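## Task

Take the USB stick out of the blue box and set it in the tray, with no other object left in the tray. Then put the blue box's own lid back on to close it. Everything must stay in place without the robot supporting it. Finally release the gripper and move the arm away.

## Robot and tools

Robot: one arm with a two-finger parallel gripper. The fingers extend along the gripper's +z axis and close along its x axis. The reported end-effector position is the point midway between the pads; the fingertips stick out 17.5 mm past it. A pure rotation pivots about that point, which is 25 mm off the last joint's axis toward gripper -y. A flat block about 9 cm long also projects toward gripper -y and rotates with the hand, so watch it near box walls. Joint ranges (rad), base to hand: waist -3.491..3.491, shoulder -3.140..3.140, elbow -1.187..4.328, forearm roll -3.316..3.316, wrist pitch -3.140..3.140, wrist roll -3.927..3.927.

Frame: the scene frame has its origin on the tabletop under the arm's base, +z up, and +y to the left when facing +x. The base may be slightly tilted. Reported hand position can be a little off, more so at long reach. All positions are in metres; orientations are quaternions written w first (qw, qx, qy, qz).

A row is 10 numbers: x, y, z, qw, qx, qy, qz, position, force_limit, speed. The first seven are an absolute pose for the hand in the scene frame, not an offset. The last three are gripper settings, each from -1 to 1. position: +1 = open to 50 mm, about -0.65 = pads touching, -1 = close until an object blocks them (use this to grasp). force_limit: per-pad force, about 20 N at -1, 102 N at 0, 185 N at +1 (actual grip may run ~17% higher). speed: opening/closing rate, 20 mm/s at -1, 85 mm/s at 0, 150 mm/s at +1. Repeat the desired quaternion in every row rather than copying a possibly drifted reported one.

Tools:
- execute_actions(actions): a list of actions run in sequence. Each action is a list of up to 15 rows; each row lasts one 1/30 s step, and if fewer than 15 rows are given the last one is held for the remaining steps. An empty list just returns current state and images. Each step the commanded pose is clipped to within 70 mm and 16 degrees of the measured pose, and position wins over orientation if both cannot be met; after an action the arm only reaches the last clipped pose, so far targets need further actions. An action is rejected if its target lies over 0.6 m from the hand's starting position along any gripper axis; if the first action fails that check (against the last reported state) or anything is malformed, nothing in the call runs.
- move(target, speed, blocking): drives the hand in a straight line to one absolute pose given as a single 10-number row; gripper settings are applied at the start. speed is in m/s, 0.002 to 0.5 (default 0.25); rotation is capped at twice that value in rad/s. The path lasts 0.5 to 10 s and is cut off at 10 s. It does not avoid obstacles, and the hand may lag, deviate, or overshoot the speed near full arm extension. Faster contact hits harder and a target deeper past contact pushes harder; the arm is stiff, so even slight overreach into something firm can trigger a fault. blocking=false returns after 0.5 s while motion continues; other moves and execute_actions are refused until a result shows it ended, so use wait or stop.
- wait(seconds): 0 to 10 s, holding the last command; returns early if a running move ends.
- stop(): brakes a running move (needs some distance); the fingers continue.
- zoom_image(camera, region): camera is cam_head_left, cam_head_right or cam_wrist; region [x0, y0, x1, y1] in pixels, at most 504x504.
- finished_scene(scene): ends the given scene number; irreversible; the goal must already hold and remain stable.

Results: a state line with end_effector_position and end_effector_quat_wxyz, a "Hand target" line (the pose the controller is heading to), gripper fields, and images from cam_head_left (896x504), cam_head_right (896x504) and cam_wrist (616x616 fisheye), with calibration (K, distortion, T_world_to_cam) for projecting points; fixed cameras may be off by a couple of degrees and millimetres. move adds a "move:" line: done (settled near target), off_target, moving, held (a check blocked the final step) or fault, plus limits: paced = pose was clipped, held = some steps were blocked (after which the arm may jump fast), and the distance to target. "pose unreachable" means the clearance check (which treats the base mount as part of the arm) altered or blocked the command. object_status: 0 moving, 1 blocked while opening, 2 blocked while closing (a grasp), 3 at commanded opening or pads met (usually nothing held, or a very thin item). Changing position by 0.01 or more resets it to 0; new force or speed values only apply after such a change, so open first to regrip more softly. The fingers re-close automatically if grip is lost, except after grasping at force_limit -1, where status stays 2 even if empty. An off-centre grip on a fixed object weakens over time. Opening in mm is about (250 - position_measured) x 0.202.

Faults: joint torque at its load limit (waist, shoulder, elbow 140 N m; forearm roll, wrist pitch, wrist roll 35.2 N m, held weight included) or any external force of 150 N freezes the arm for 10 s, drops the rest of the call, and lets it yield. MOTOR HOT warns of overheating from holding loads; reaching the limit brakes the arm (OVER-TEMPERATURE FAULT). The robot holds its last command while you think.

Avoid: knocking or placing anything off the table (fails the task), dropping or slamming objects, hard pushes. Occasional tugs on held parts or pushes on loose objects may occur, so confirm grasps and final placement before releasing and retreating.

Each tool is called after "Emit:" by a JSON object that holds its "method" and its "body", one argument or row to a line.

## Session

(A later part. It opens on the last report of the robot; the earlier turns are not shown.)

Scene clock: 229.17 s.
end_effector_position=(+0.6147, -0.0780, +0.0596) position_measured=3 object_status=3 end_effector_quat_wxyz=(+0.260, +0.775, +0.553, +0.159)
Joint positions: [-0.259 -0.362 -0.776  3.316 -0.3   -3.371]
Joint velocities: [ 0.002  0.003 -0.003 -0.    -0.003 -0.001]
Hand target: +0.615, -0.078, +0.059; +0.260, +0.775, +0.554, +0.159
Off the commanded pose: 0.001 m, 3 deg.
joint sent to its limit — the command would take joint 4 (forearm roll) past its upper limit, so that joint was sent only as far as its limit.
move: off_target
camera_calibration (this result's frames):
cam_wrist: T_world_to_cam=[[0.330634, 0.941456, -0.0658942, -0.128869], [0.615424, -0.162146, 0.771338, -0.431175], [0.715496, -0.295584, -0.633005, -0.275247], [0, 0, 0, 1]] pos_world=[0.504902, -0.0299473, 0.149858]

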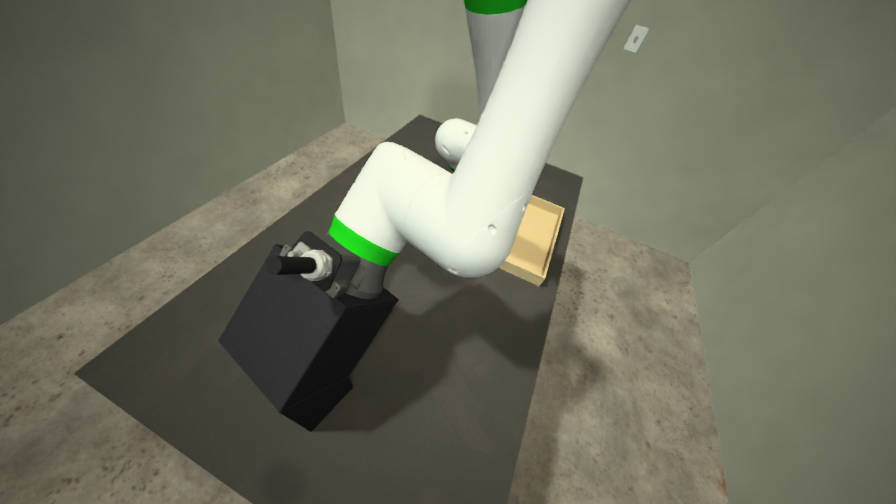

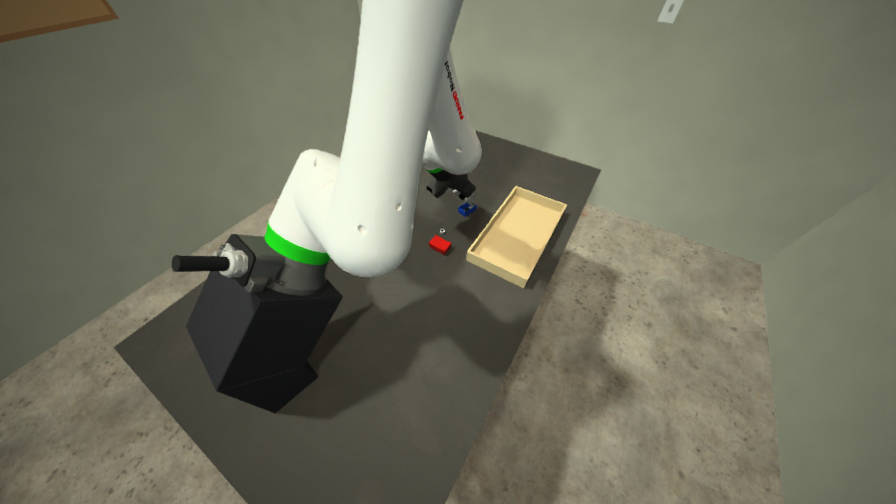

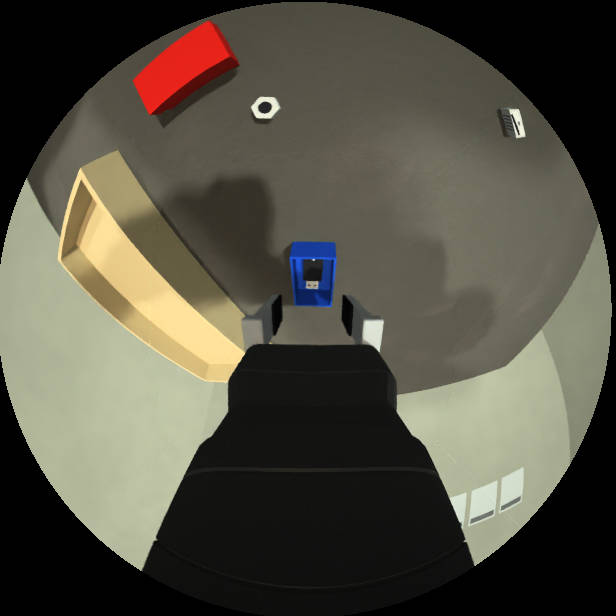

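Emit:
{"method": "move", "body": {
  "target": [0.62, -0.08, 0.07, 0, 0.8095, 0.5871, 0, 1, -0.5, 0],
  "speed": 0.15
}}

Scene clock: 236.70 s.
end_effector_position=(+0.6201, -0.0798, +0.0704) position_measured=3 object_status=3 end_effector_quat_wxyz=(-0.000, +0.810, +0.587, +0.000)
Joint positions: [-0.317 -0.258 -0.391  2.862  0.628 -2.868]
Joint velocities: [ 0.002  0.001  0.001  0.001  0.001 -0.001]
Hand target: +0.620, -0.080, +0.070; -0.000, +0.809, +0.587, +0.000
Off the commanded pose: 0.000 m, 0 deg.
move: done
camera_calibration (this result's frames):
cam_wrist: T_world_to_cam=[[0.292219, 0.956218, -0.0159473, -0.106707], [0.924115, -0.278037, 0.262119, -0.607966], [0.246209, -0.0913334, -0.964904, 0.0578896], [0, 0, 0, 1]] pos_world=[0.578759, -0.0617146, 0.213516]

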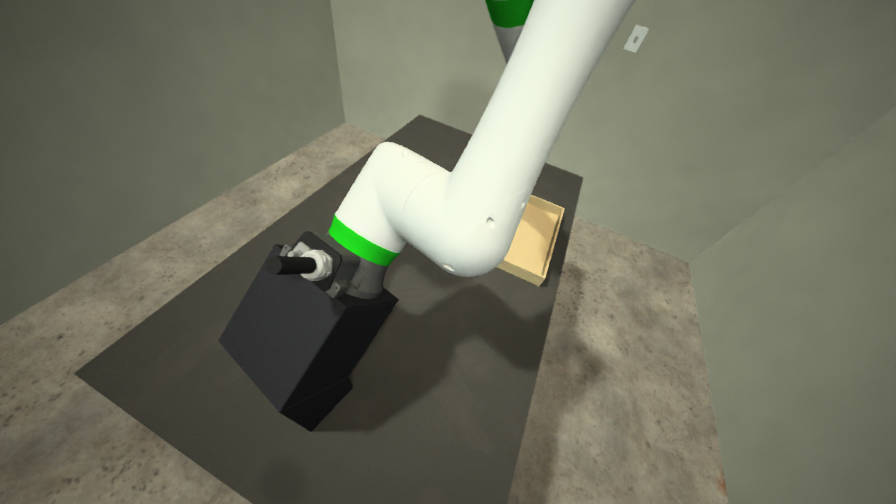

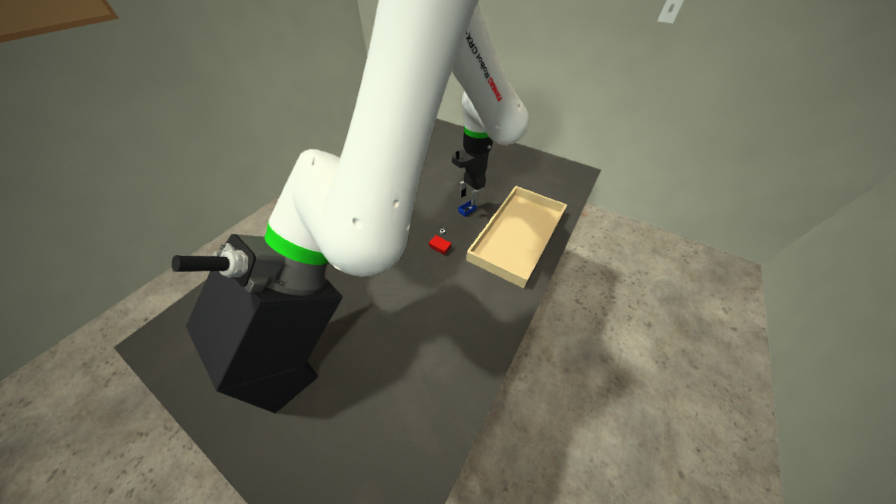

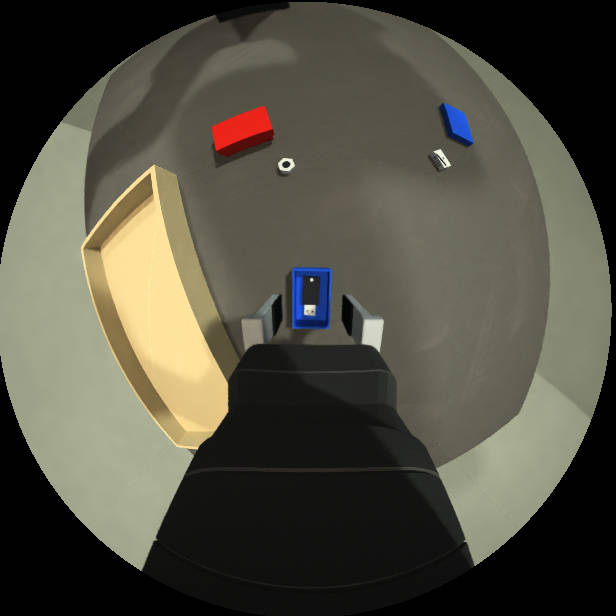

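Emit:
{"method": "move", "body": {
  "target": [0.617, -0.079, 0.06, 0.1405, 0.7972, 0.5782, 0.1019, 1, -0.5, 0],
  "speed": 0.15
}}

Scene clock: 248.83 s.
end_effector_position=(+0.6173, -0.0785, +0.0601) position_measured=3 object_status=3 end_effector_quat_wxyz=(+0.142, +0.801, +0.577, +0.076)
Joint positions: [-0.155 -0.355 -0.795  2.369 -0.034 -2.442]
Joint velocities: [ 0.066  0.005 -0.039 -0.238 -0.063  0.209]
Hand target: +0.617, -0.079, +0.060; +0.141, +0.801, +0.577, +0.076
Off the commanded pose: 0.001 m, 3 deg.
move: off_target
camera_calibration (this result's frames):
cam_wrist: T_world_to_cam=[[0.309705, 0.948697, -0.0636864, -0.115751], [0.803488, -0.225309, 0.551038, -0.541041], [0.508419, -0.22183, -0.832046, -0.131317], [0, 0, 0, 1]] pos_world=[0.537332, -0.0412185, 0.181501]

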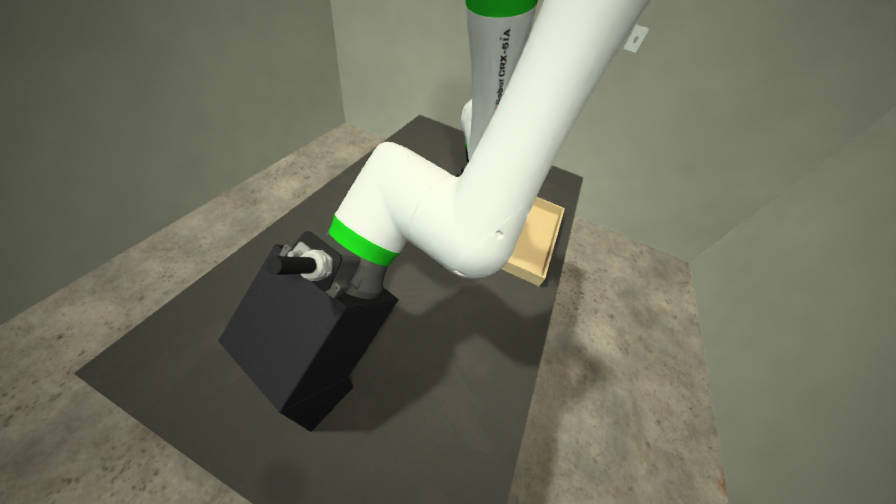

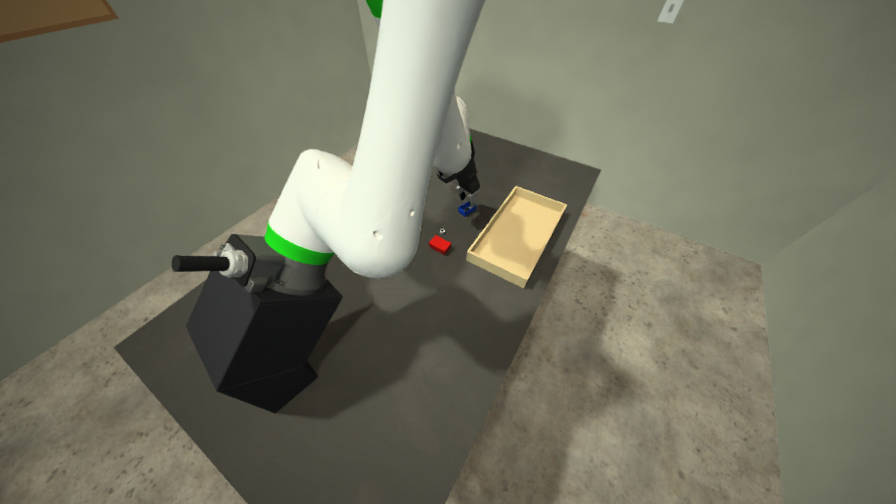

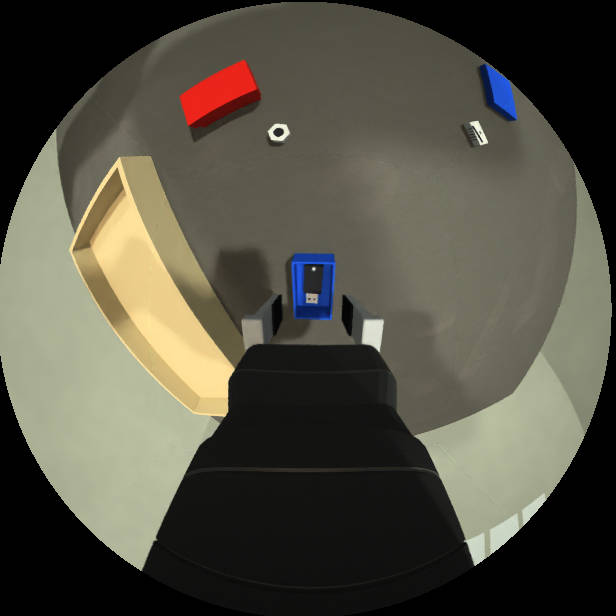

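Emit:
{"method": "move", "body": {
  "target": [0.62, -0.08, 0.06, 0, 0.8095, 0.5871, 0, 1, -0.5, 0],
  "speed": 0.15
}}

Scene clock: 252.23 s.
end_effector_position=(+0.6200, -0.0801, +0.0603) position_measured=3 object_status=3 end_effector_quat_wxyz=(-0.000, +0.810, +0.587, -0.000)
Joint positions: [-0.312 -0.236 -0.39   2.861  0.607 -2.868]
Joint velocities: [ 0.004 -0.001  0.001  0.001  0.001 -0.001]
Hand target: +0.620, -0.080, +0.060; -0.000, +0.810, +0.587, -0.000
Off the commanded pose: 0.000 m, 0 deg.
move: done
camera_calibration (this result's frames):
cam_wrist: T_world_to_cam=[[0.292931, 0.955984, -0.0169006, -0.106911], [0.924061, -0.278521, 0.261796, -0.60524], [0.245566, -0.0923056, -0.964975, 0.0484788], [0, 0, 0, 1]] pos_world=[0.578692, -0.0618917, 0.203424]

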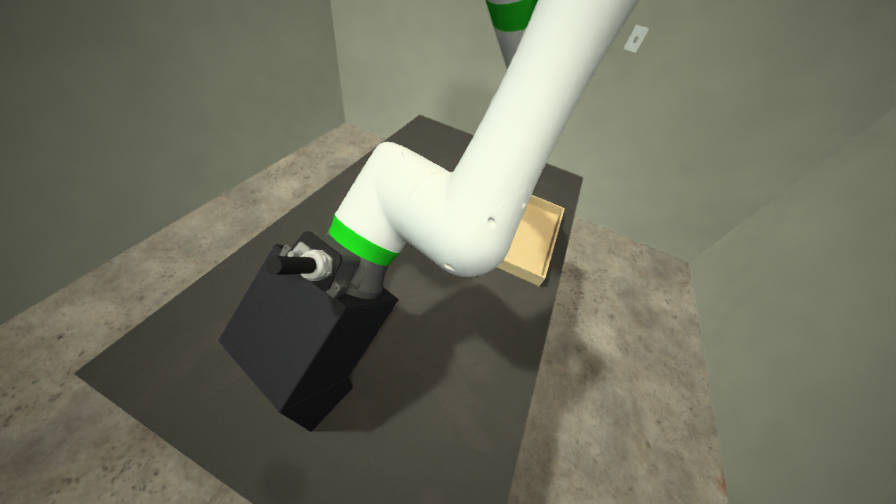

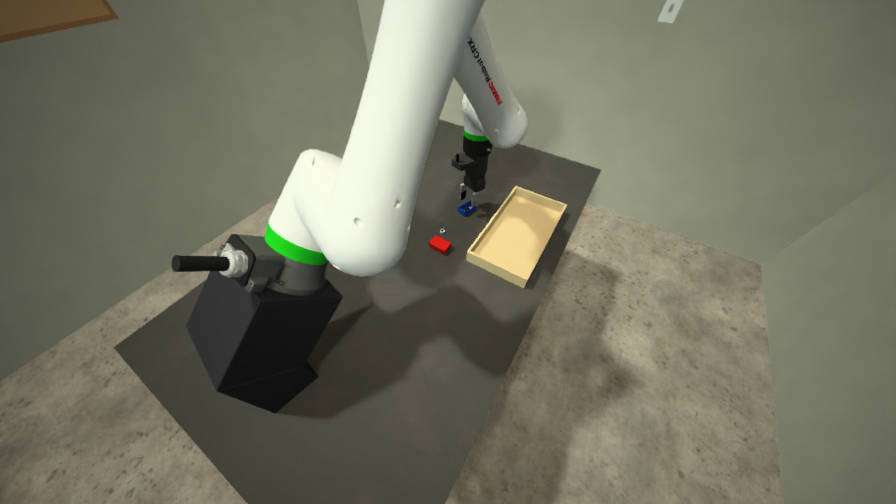

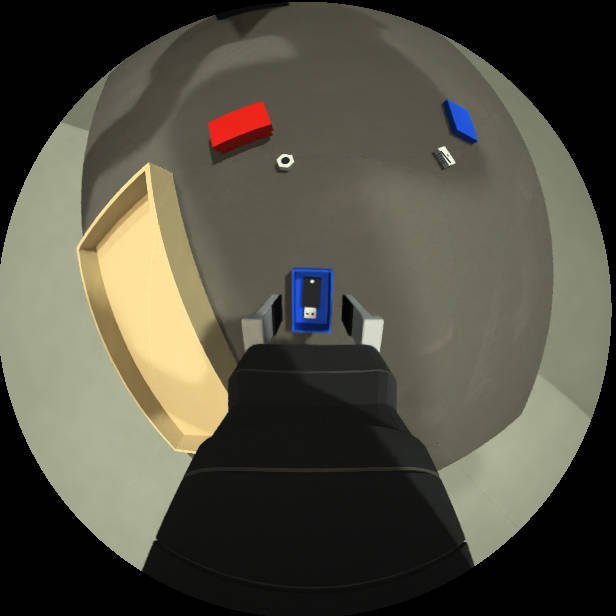

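Emit:
{"method": "execute_actions", "body": {
  "actions": []
}}

Scene clock: 268.07 s.
end_effector_position=(+0.6200, -0.0801, +0.0603) position_measured=3 object_status=3 end_effector_quat_wxyz=(-0.000, +0.810, +0.587, -0.000)
Joint positions: [-0.312 -0.236 -0.39   2.861  0.607 -2.868]
Joint velocities: [ 0.001 -0.     0.    -0.    -0.    -0.001]
Hand target: +0.620, -0.080, +0.060; -0.000, +0.810, +0.587, -0.000
Off the commanded pose: 0.000 m, 0 deg.
camera_calibration (this result's frames):
cam_wrist: T_world_to_cam=[[0.292852, 0.95601, -0.0168107, -0.10694], [0.924082, -0.278468, 0.261777, -0.605253], [0.24558, -0.0921962, -0.964982, 0.0484794], [0, 0, 0, 1]] pos_world=[0.578716, -0.0618385, 0.203425]

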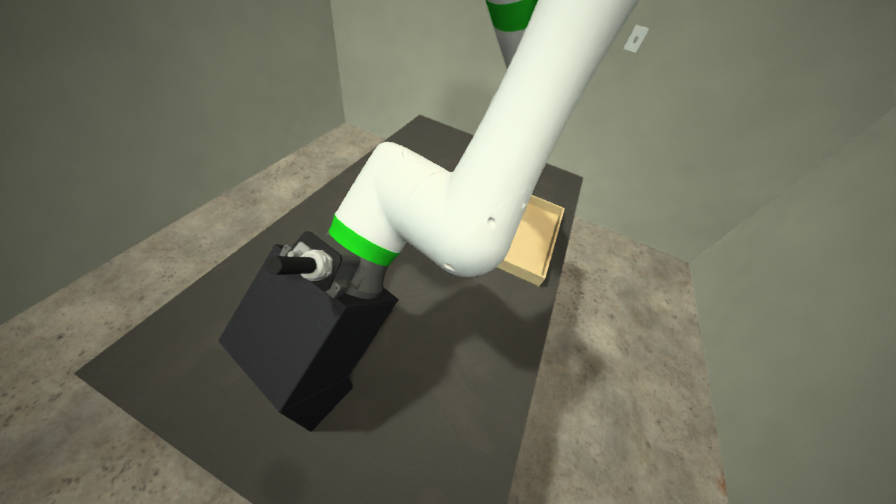

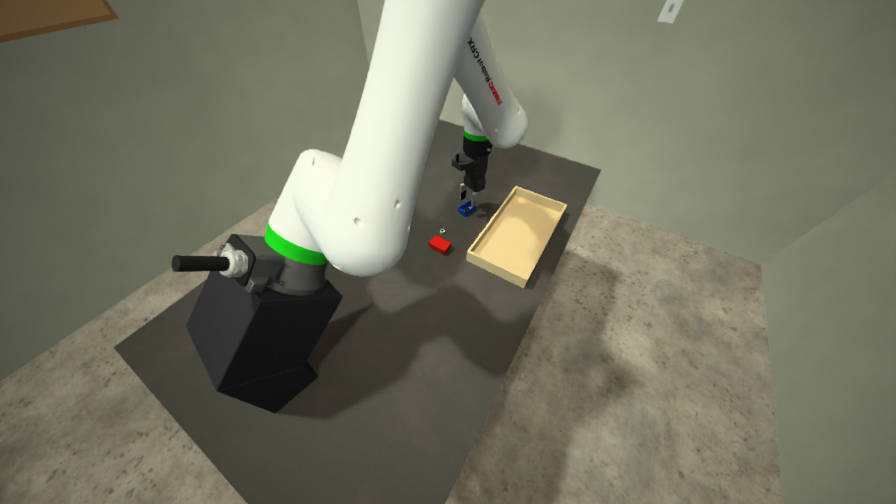

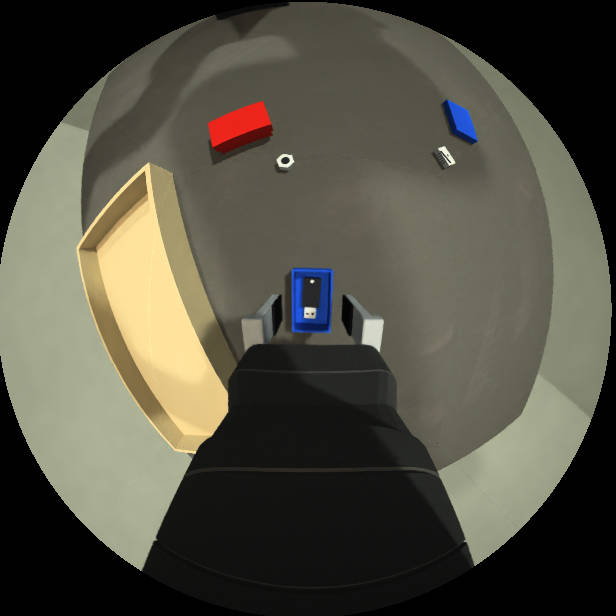

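Emit:
{"method": "move", "body": {
  "target": [0.62, -0.08, 0.023, 0, 0.8095, 0.5871, 0, 1, -0.5, 0],
  "speed": 0.08
}}

Emit:
{"method": "execute_actions", "body": {
  "actions": [
    [[0.62, -0.08, 0.023, 0, 0.8095, 0.5871, 0, -1, -0.5, 0]],
    [[0.62, -0.08, 0.023, 0, 0.8095, 0.5871, 0, -1, -0.5, 0]]
  ]
}}

Scene clock: 272.00 s.
end_effector_position=(+0.6200, -0.0799, +0.0231) position_measured=3 object_status=3 end_effector_quat_wxyz=(+0.000, +0.809, +0.587, +0.000)
Joint positions: [-0.294 -0.156 -0.386  2.85   0.528 -2.857]
Joint velocities: [-0. -0.  0. -0. -0.  0.]
Hand target: +0.620, -0.080, +0.023; +0.000, +0.809, +0.587, -0.000
Off the commanded pose: 0.000 m, 0 deg.
move: done
camera_calibration (this result's frames):
cam_wrist: T_world_to_cam=[[0.292188, 0.956216, -0.0166155, -0.107276], [0.924177, -0.277844, 0.262108, -0.595485], [0.246016, -0.0919406, -0.964895, 0.012353], [0, 0, 0, 1]] pos_world=[0.578639, -0.0617369, 0.166218]

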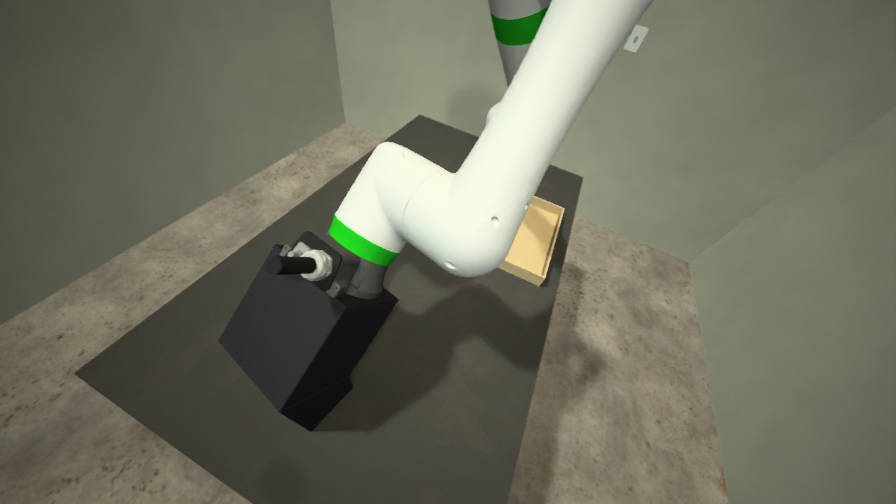

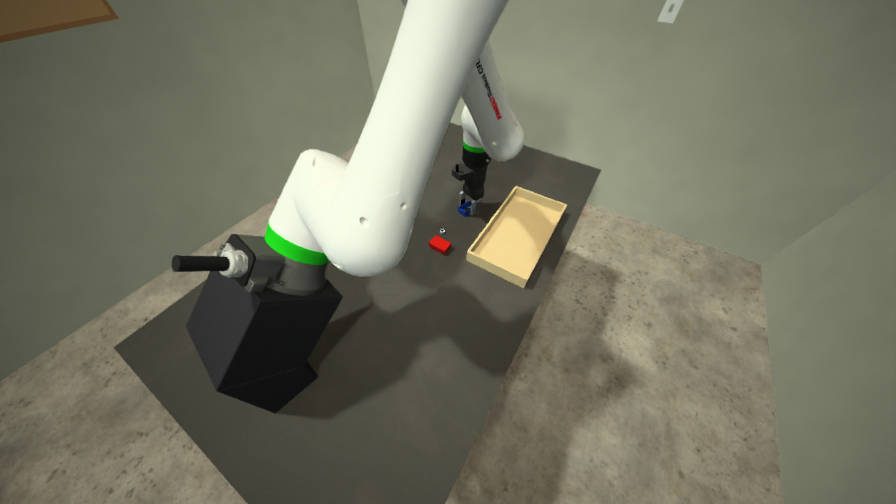

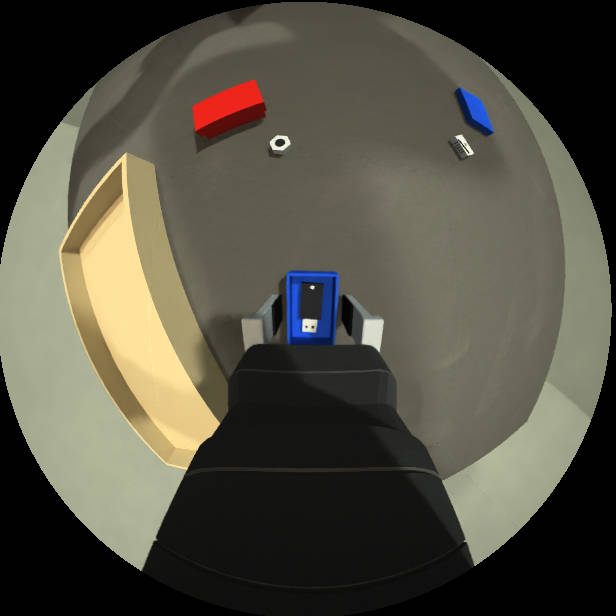

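Scene clock: 273.00 s.
end_effector_position=(+0.6200, -0.0800, +0.0230) position_measured=71 object_status=2 end_effector_quat_wxyz=(-0.000, +0.810, +0.587, +0.000)
Joint positions: [-0.294 -0.155 -0.386  2.849  0.528 -2.857]
Joint velocities: [-0.001  0.    -0.     0.    -0.001 -0.   ]
Hand target: +0.620, -0.080, +0.023; -0.000, +0.810, +0.587, +0.000
Off the commanded pose: 0.000 m, 0 deg.
camera_calibration (this result's frames):
cam_wrist: T_world_to_cam=[[0.292232, 0.956204, -0.0165785, -0.107236], [0.924176, -0.277901, 0.262049, -0.595511], [0.245965, -0.0919006, -0.964912, 0.0122824], [0, 0, 0, 1]] pos_world=[0.578673, -0.0618245, 0.166127]

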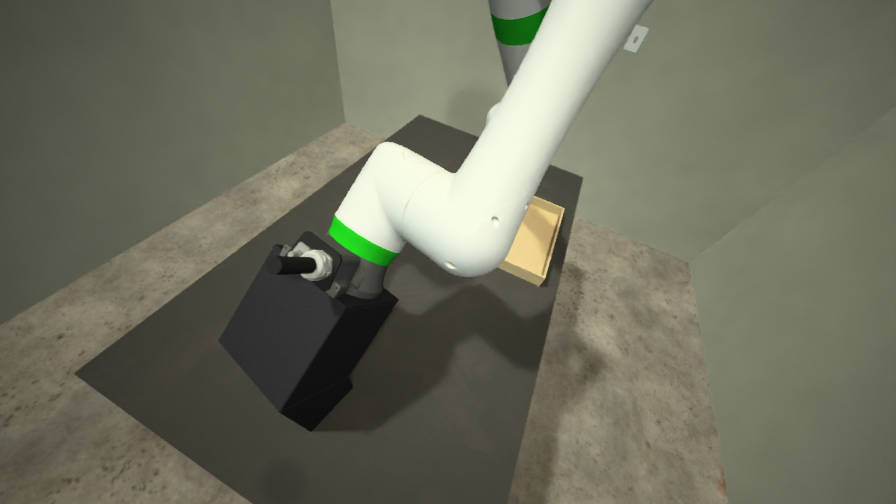

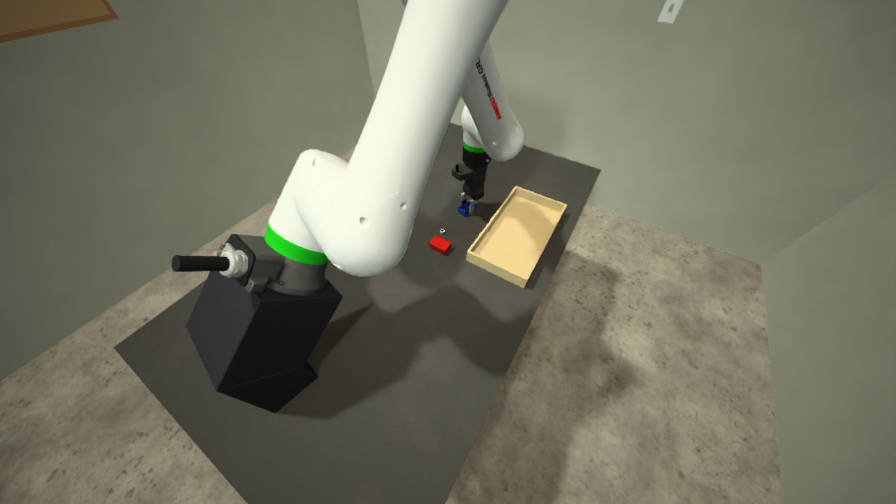

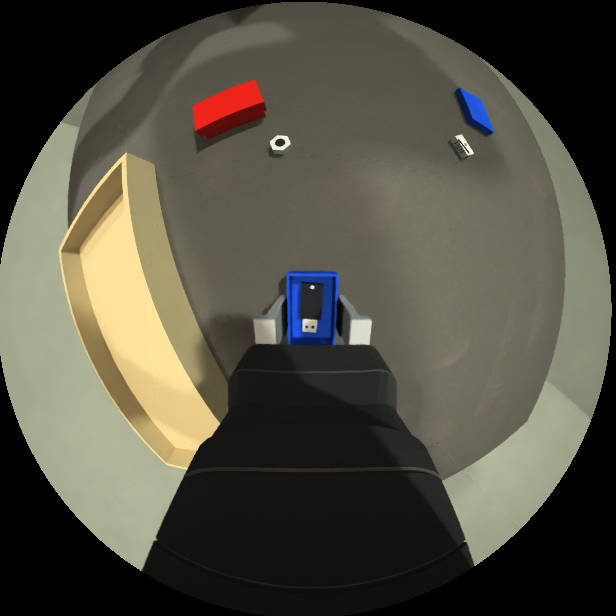

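Emit:
{"method": "move", "body": {
  "target": [0.62, -0.08, 0.12, 0, 0.8095, 0.5871, 0, -1, -0.5, 0],
  "speed": 0.15
}}

Emit:
{"method": "move", "body": {
  "target": [0.54, -0.26, 0.16, 0, 0.8095, 0.5871, 0, -1, -0.5, 0],
  "speed": 0.2
}}

Scene clock: 302.00 s.
end_effector_position=(+0.6202, -0.0802, +0.1198) position_measured=71 object_status=2 end_effector_quat_wxyz=(-0.000, +0.810, +0.587, +0.000)
Joint positions: [-0.346 -0.358 -0.384  2.867  0.739 -2.871]
Joint velocities: [-0.001 -0.002  0.    -0.001  0.    -0.001]
Hand target: +0.620, -0.080, +0.120; -0.000, +0.810, +0.587, +0.000
Off the commanded pose: 0.000 m, 0 deg.
move: done
camera_calibration (this result's frames):
cam_wrist: T_world_to_cam=[[0.292359, 0.956166, -0.0164813, -0.10553], [0.924143, -0.278052, 0.262007, -0.621068], [0.24594, -0.0918314, -0.964925, 0.105641], [0, 0, 0, 1]] pos_world=[0.578827, -0.0620835, 0.262921]

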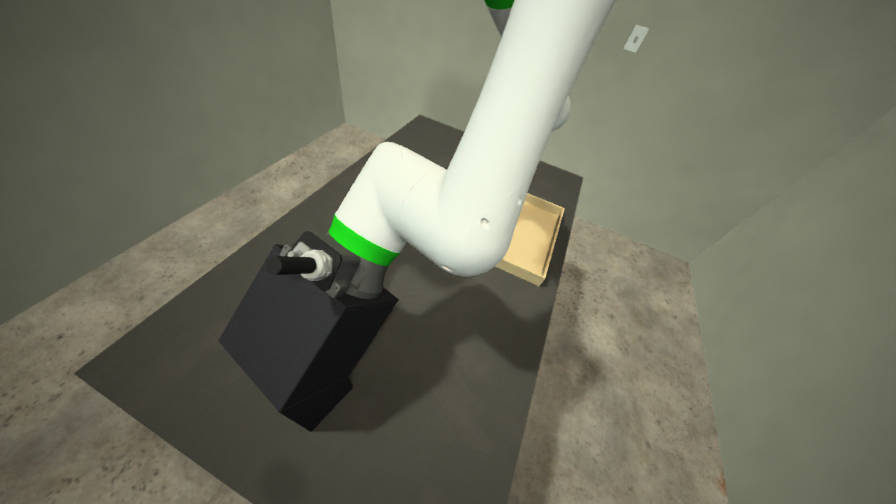

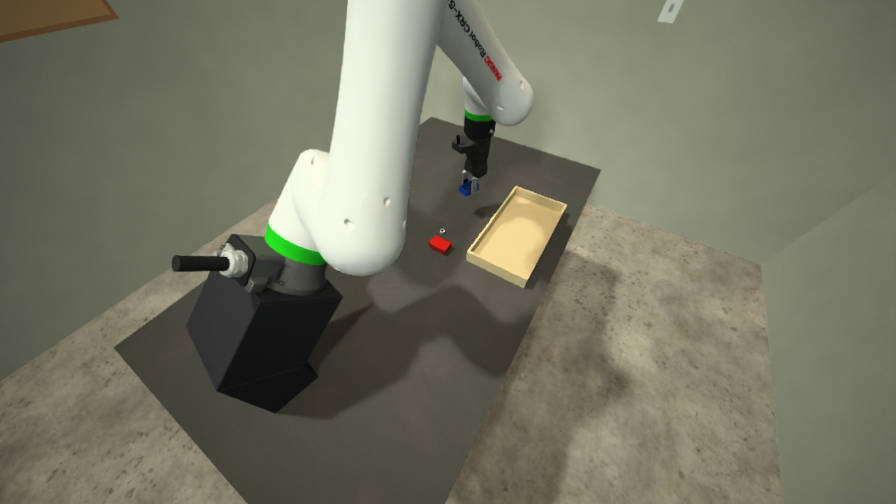

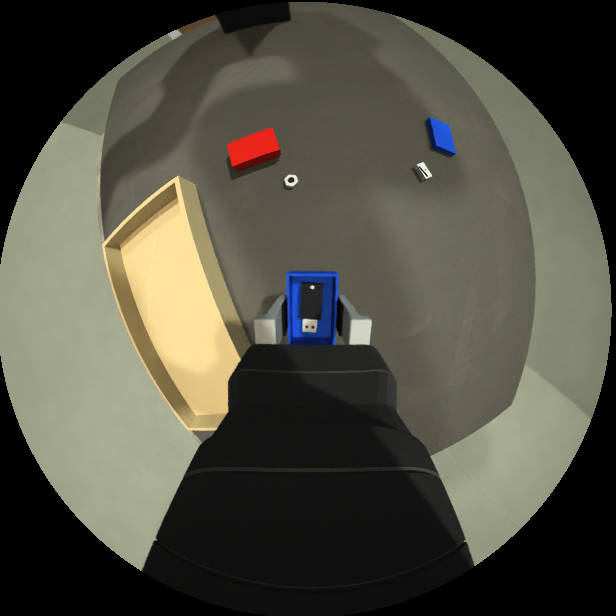

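Scene clock: 303.40 s.
end_effector_position=(+0.5409, -0.2598, +0.1597) position_measured=71 object_status=2 end_effector_quat_wxyz=(+0.000, +0.810, +0.587, +0.001)
Joint positions: [-0.942 -0.412 -0.55   2.385  0.951 -2.099]
Joint velocities: [-0.003 -0.001 -0.    -0.001  0.     0.002]
Hand target: +0.541, -0.260, +0.160; +0.000, +0.810, +0.587, +0.001
Off the commanded pose: 0.001 m, 0 deg.
move: done
camera_calibration (this result's frames):
cam_wrist: T_world_to_cam=[[0.293394, 0.955882, -0.0144588, 0.0890202], [0.923252, -0.27939, 0.263719, -0.608373], [0.248045, -0.0907229, -0.964491, 0.14621], [0, 0, 0, 1]] pos_world=[0.499297, -0.241801, 0.302746]

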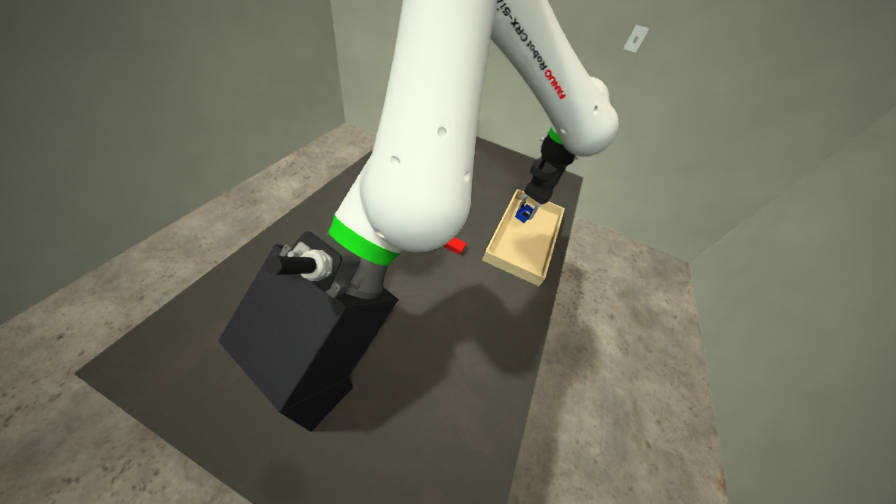

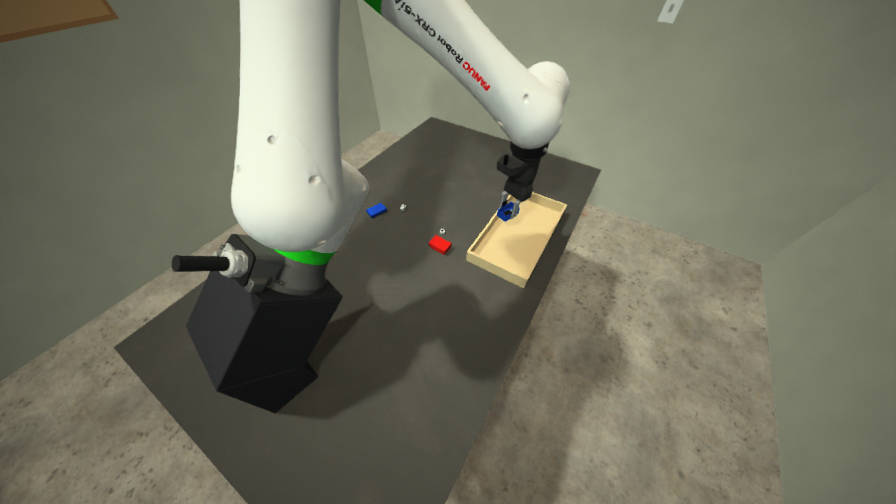

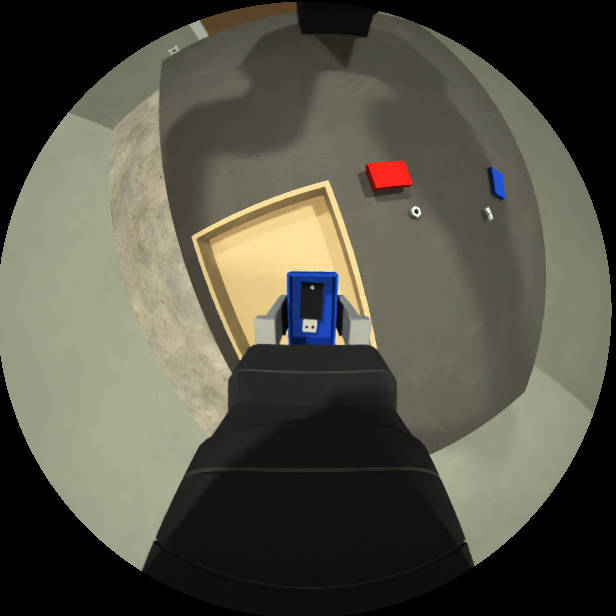

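Emit:
{"method": "move", "body": {
  "target": [0.54, -0.26, 0.16, -0.4048, 0.7010, 0.5084, -0.2936, -1, -0.5, 0],
  "speed": 0.3
}}

Scene clock: 310.03 s.
end_effector_position=(+0.5404, -0.2604, +0.1610) position_measured=71 object_status=2 end_effector_quat_wxyz=(-0.405, +0.701, +0.508, -0.295)
Joint positions: [-0.606  0.414  0.675  3.168  2.054 -2.685]
Joint velocities: [ 0.003  0.002 -0.    -0.001  0.     0.001]
Hand target: +0.540, -0.260, +0.161; -0.405, +0.701, +0.508, -0.295
Off the commanded pose: 0.001 m, 0 deg.
move: done
camera_calibration (this result's frames):
cam_wrist: T_world_to_cam=[[0.287616, 0.957723, 0.0065353, 0.0900009], [0.680065, -0.199418, -0.70551, -0.300149], [-0.67438, 0.207361, -0.70867, 0.682436], [0, 0, 0, 1]] pos_world=[0.638456, -0.287561, 0.271276]

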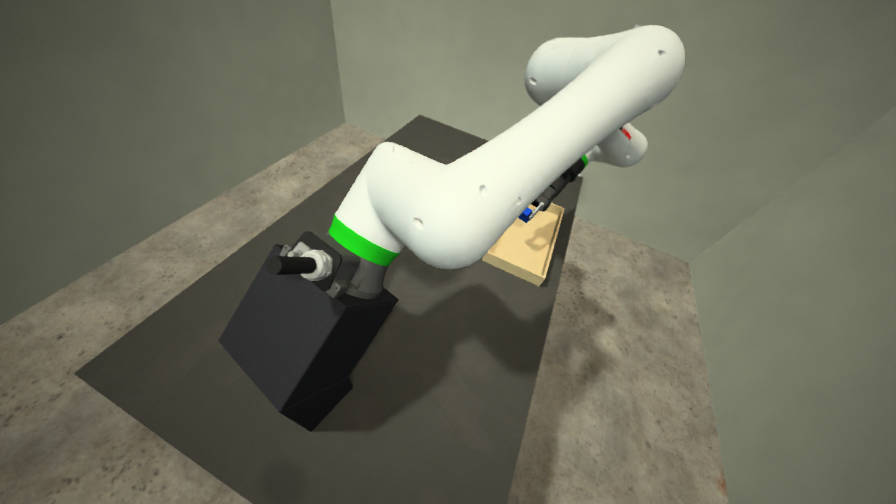

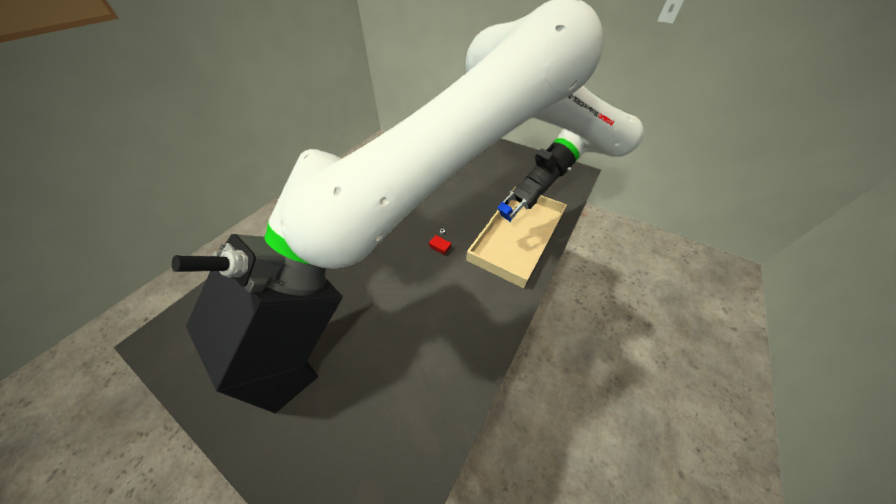

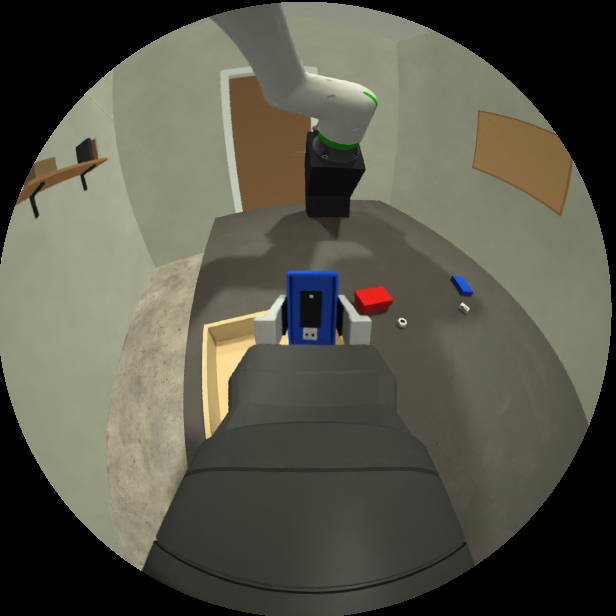

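Emit:
{"method": "move", "body": {
  "target": [0.54, -0.26, 0.15, -0.5469, 0.5968, 0.4329, -0.3966, -1, -0.5, 0],
  "speed": 0.2
}}

Scene clock: 330.87 s.
end_effector_position=(+0.5404, -0.2597, +0.1500) position_measured=71 object_status=2 end_effector_quat_wxyz=(-0.548, +0.619, +0.425, -0.369)
Joint positions: [-0.548  0.804  1.163  3.316  2.535 -2.642]
Joint velocities: [ 0.     0.004  0.001  0.001  0.002 -0.002]
Hand target: +0.540, -0.260, +0.150; -0.548, +0.619, +0.425, -0.369
Off the commanded pose: 0.000 m, 4 deg.
joint sent to its limit — the command would take joint 4 (forearm roll) past its upper limit, so that joint was sent only as far as its limit.
move: off_target
camera_calibration (this result's frames):
cam_wrist: T_world_to_cam=[[0.348471, 0.936983, 0.0251117, 0.0483175], [0.366945, -0.111719, -0.92351, -0.0829912], [-0.862507, 0.331031, -0.382752, 0.759384], [0, 0, 0, 1]] pos_world=[0.66859, -0.305924, 0.2128]

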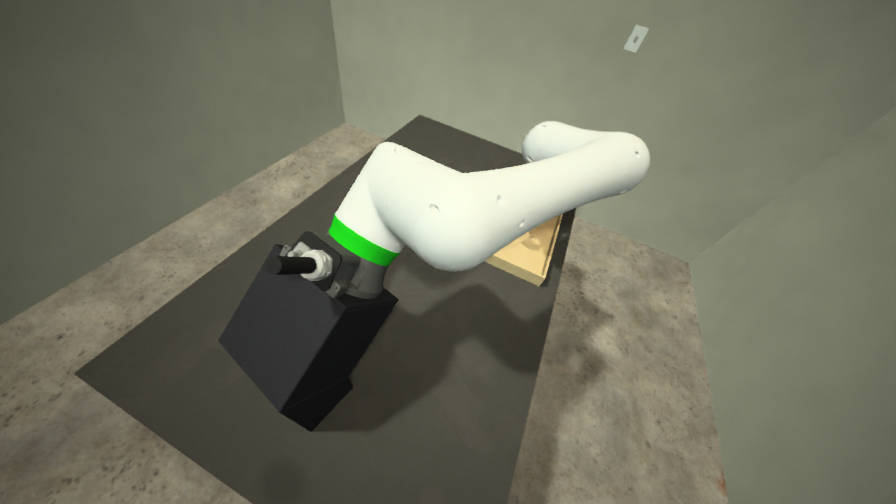

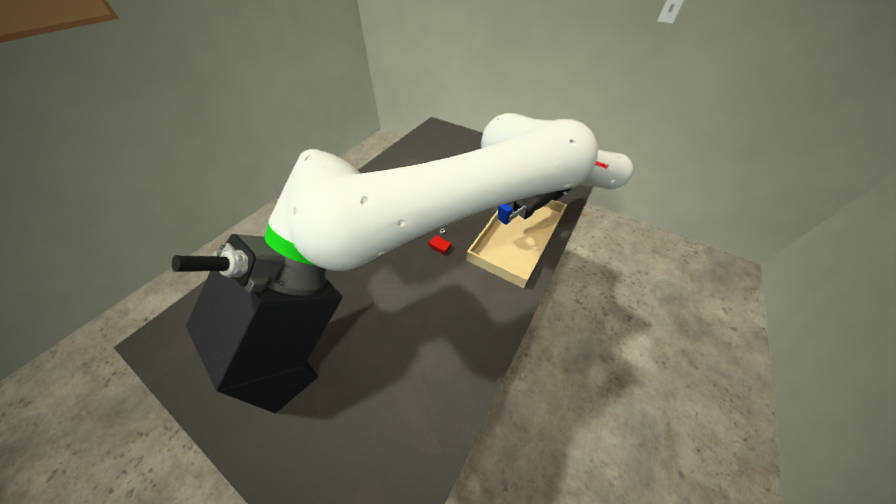

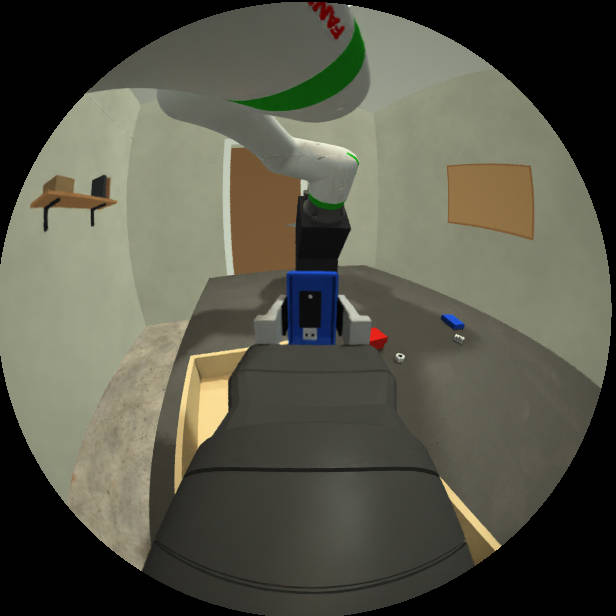

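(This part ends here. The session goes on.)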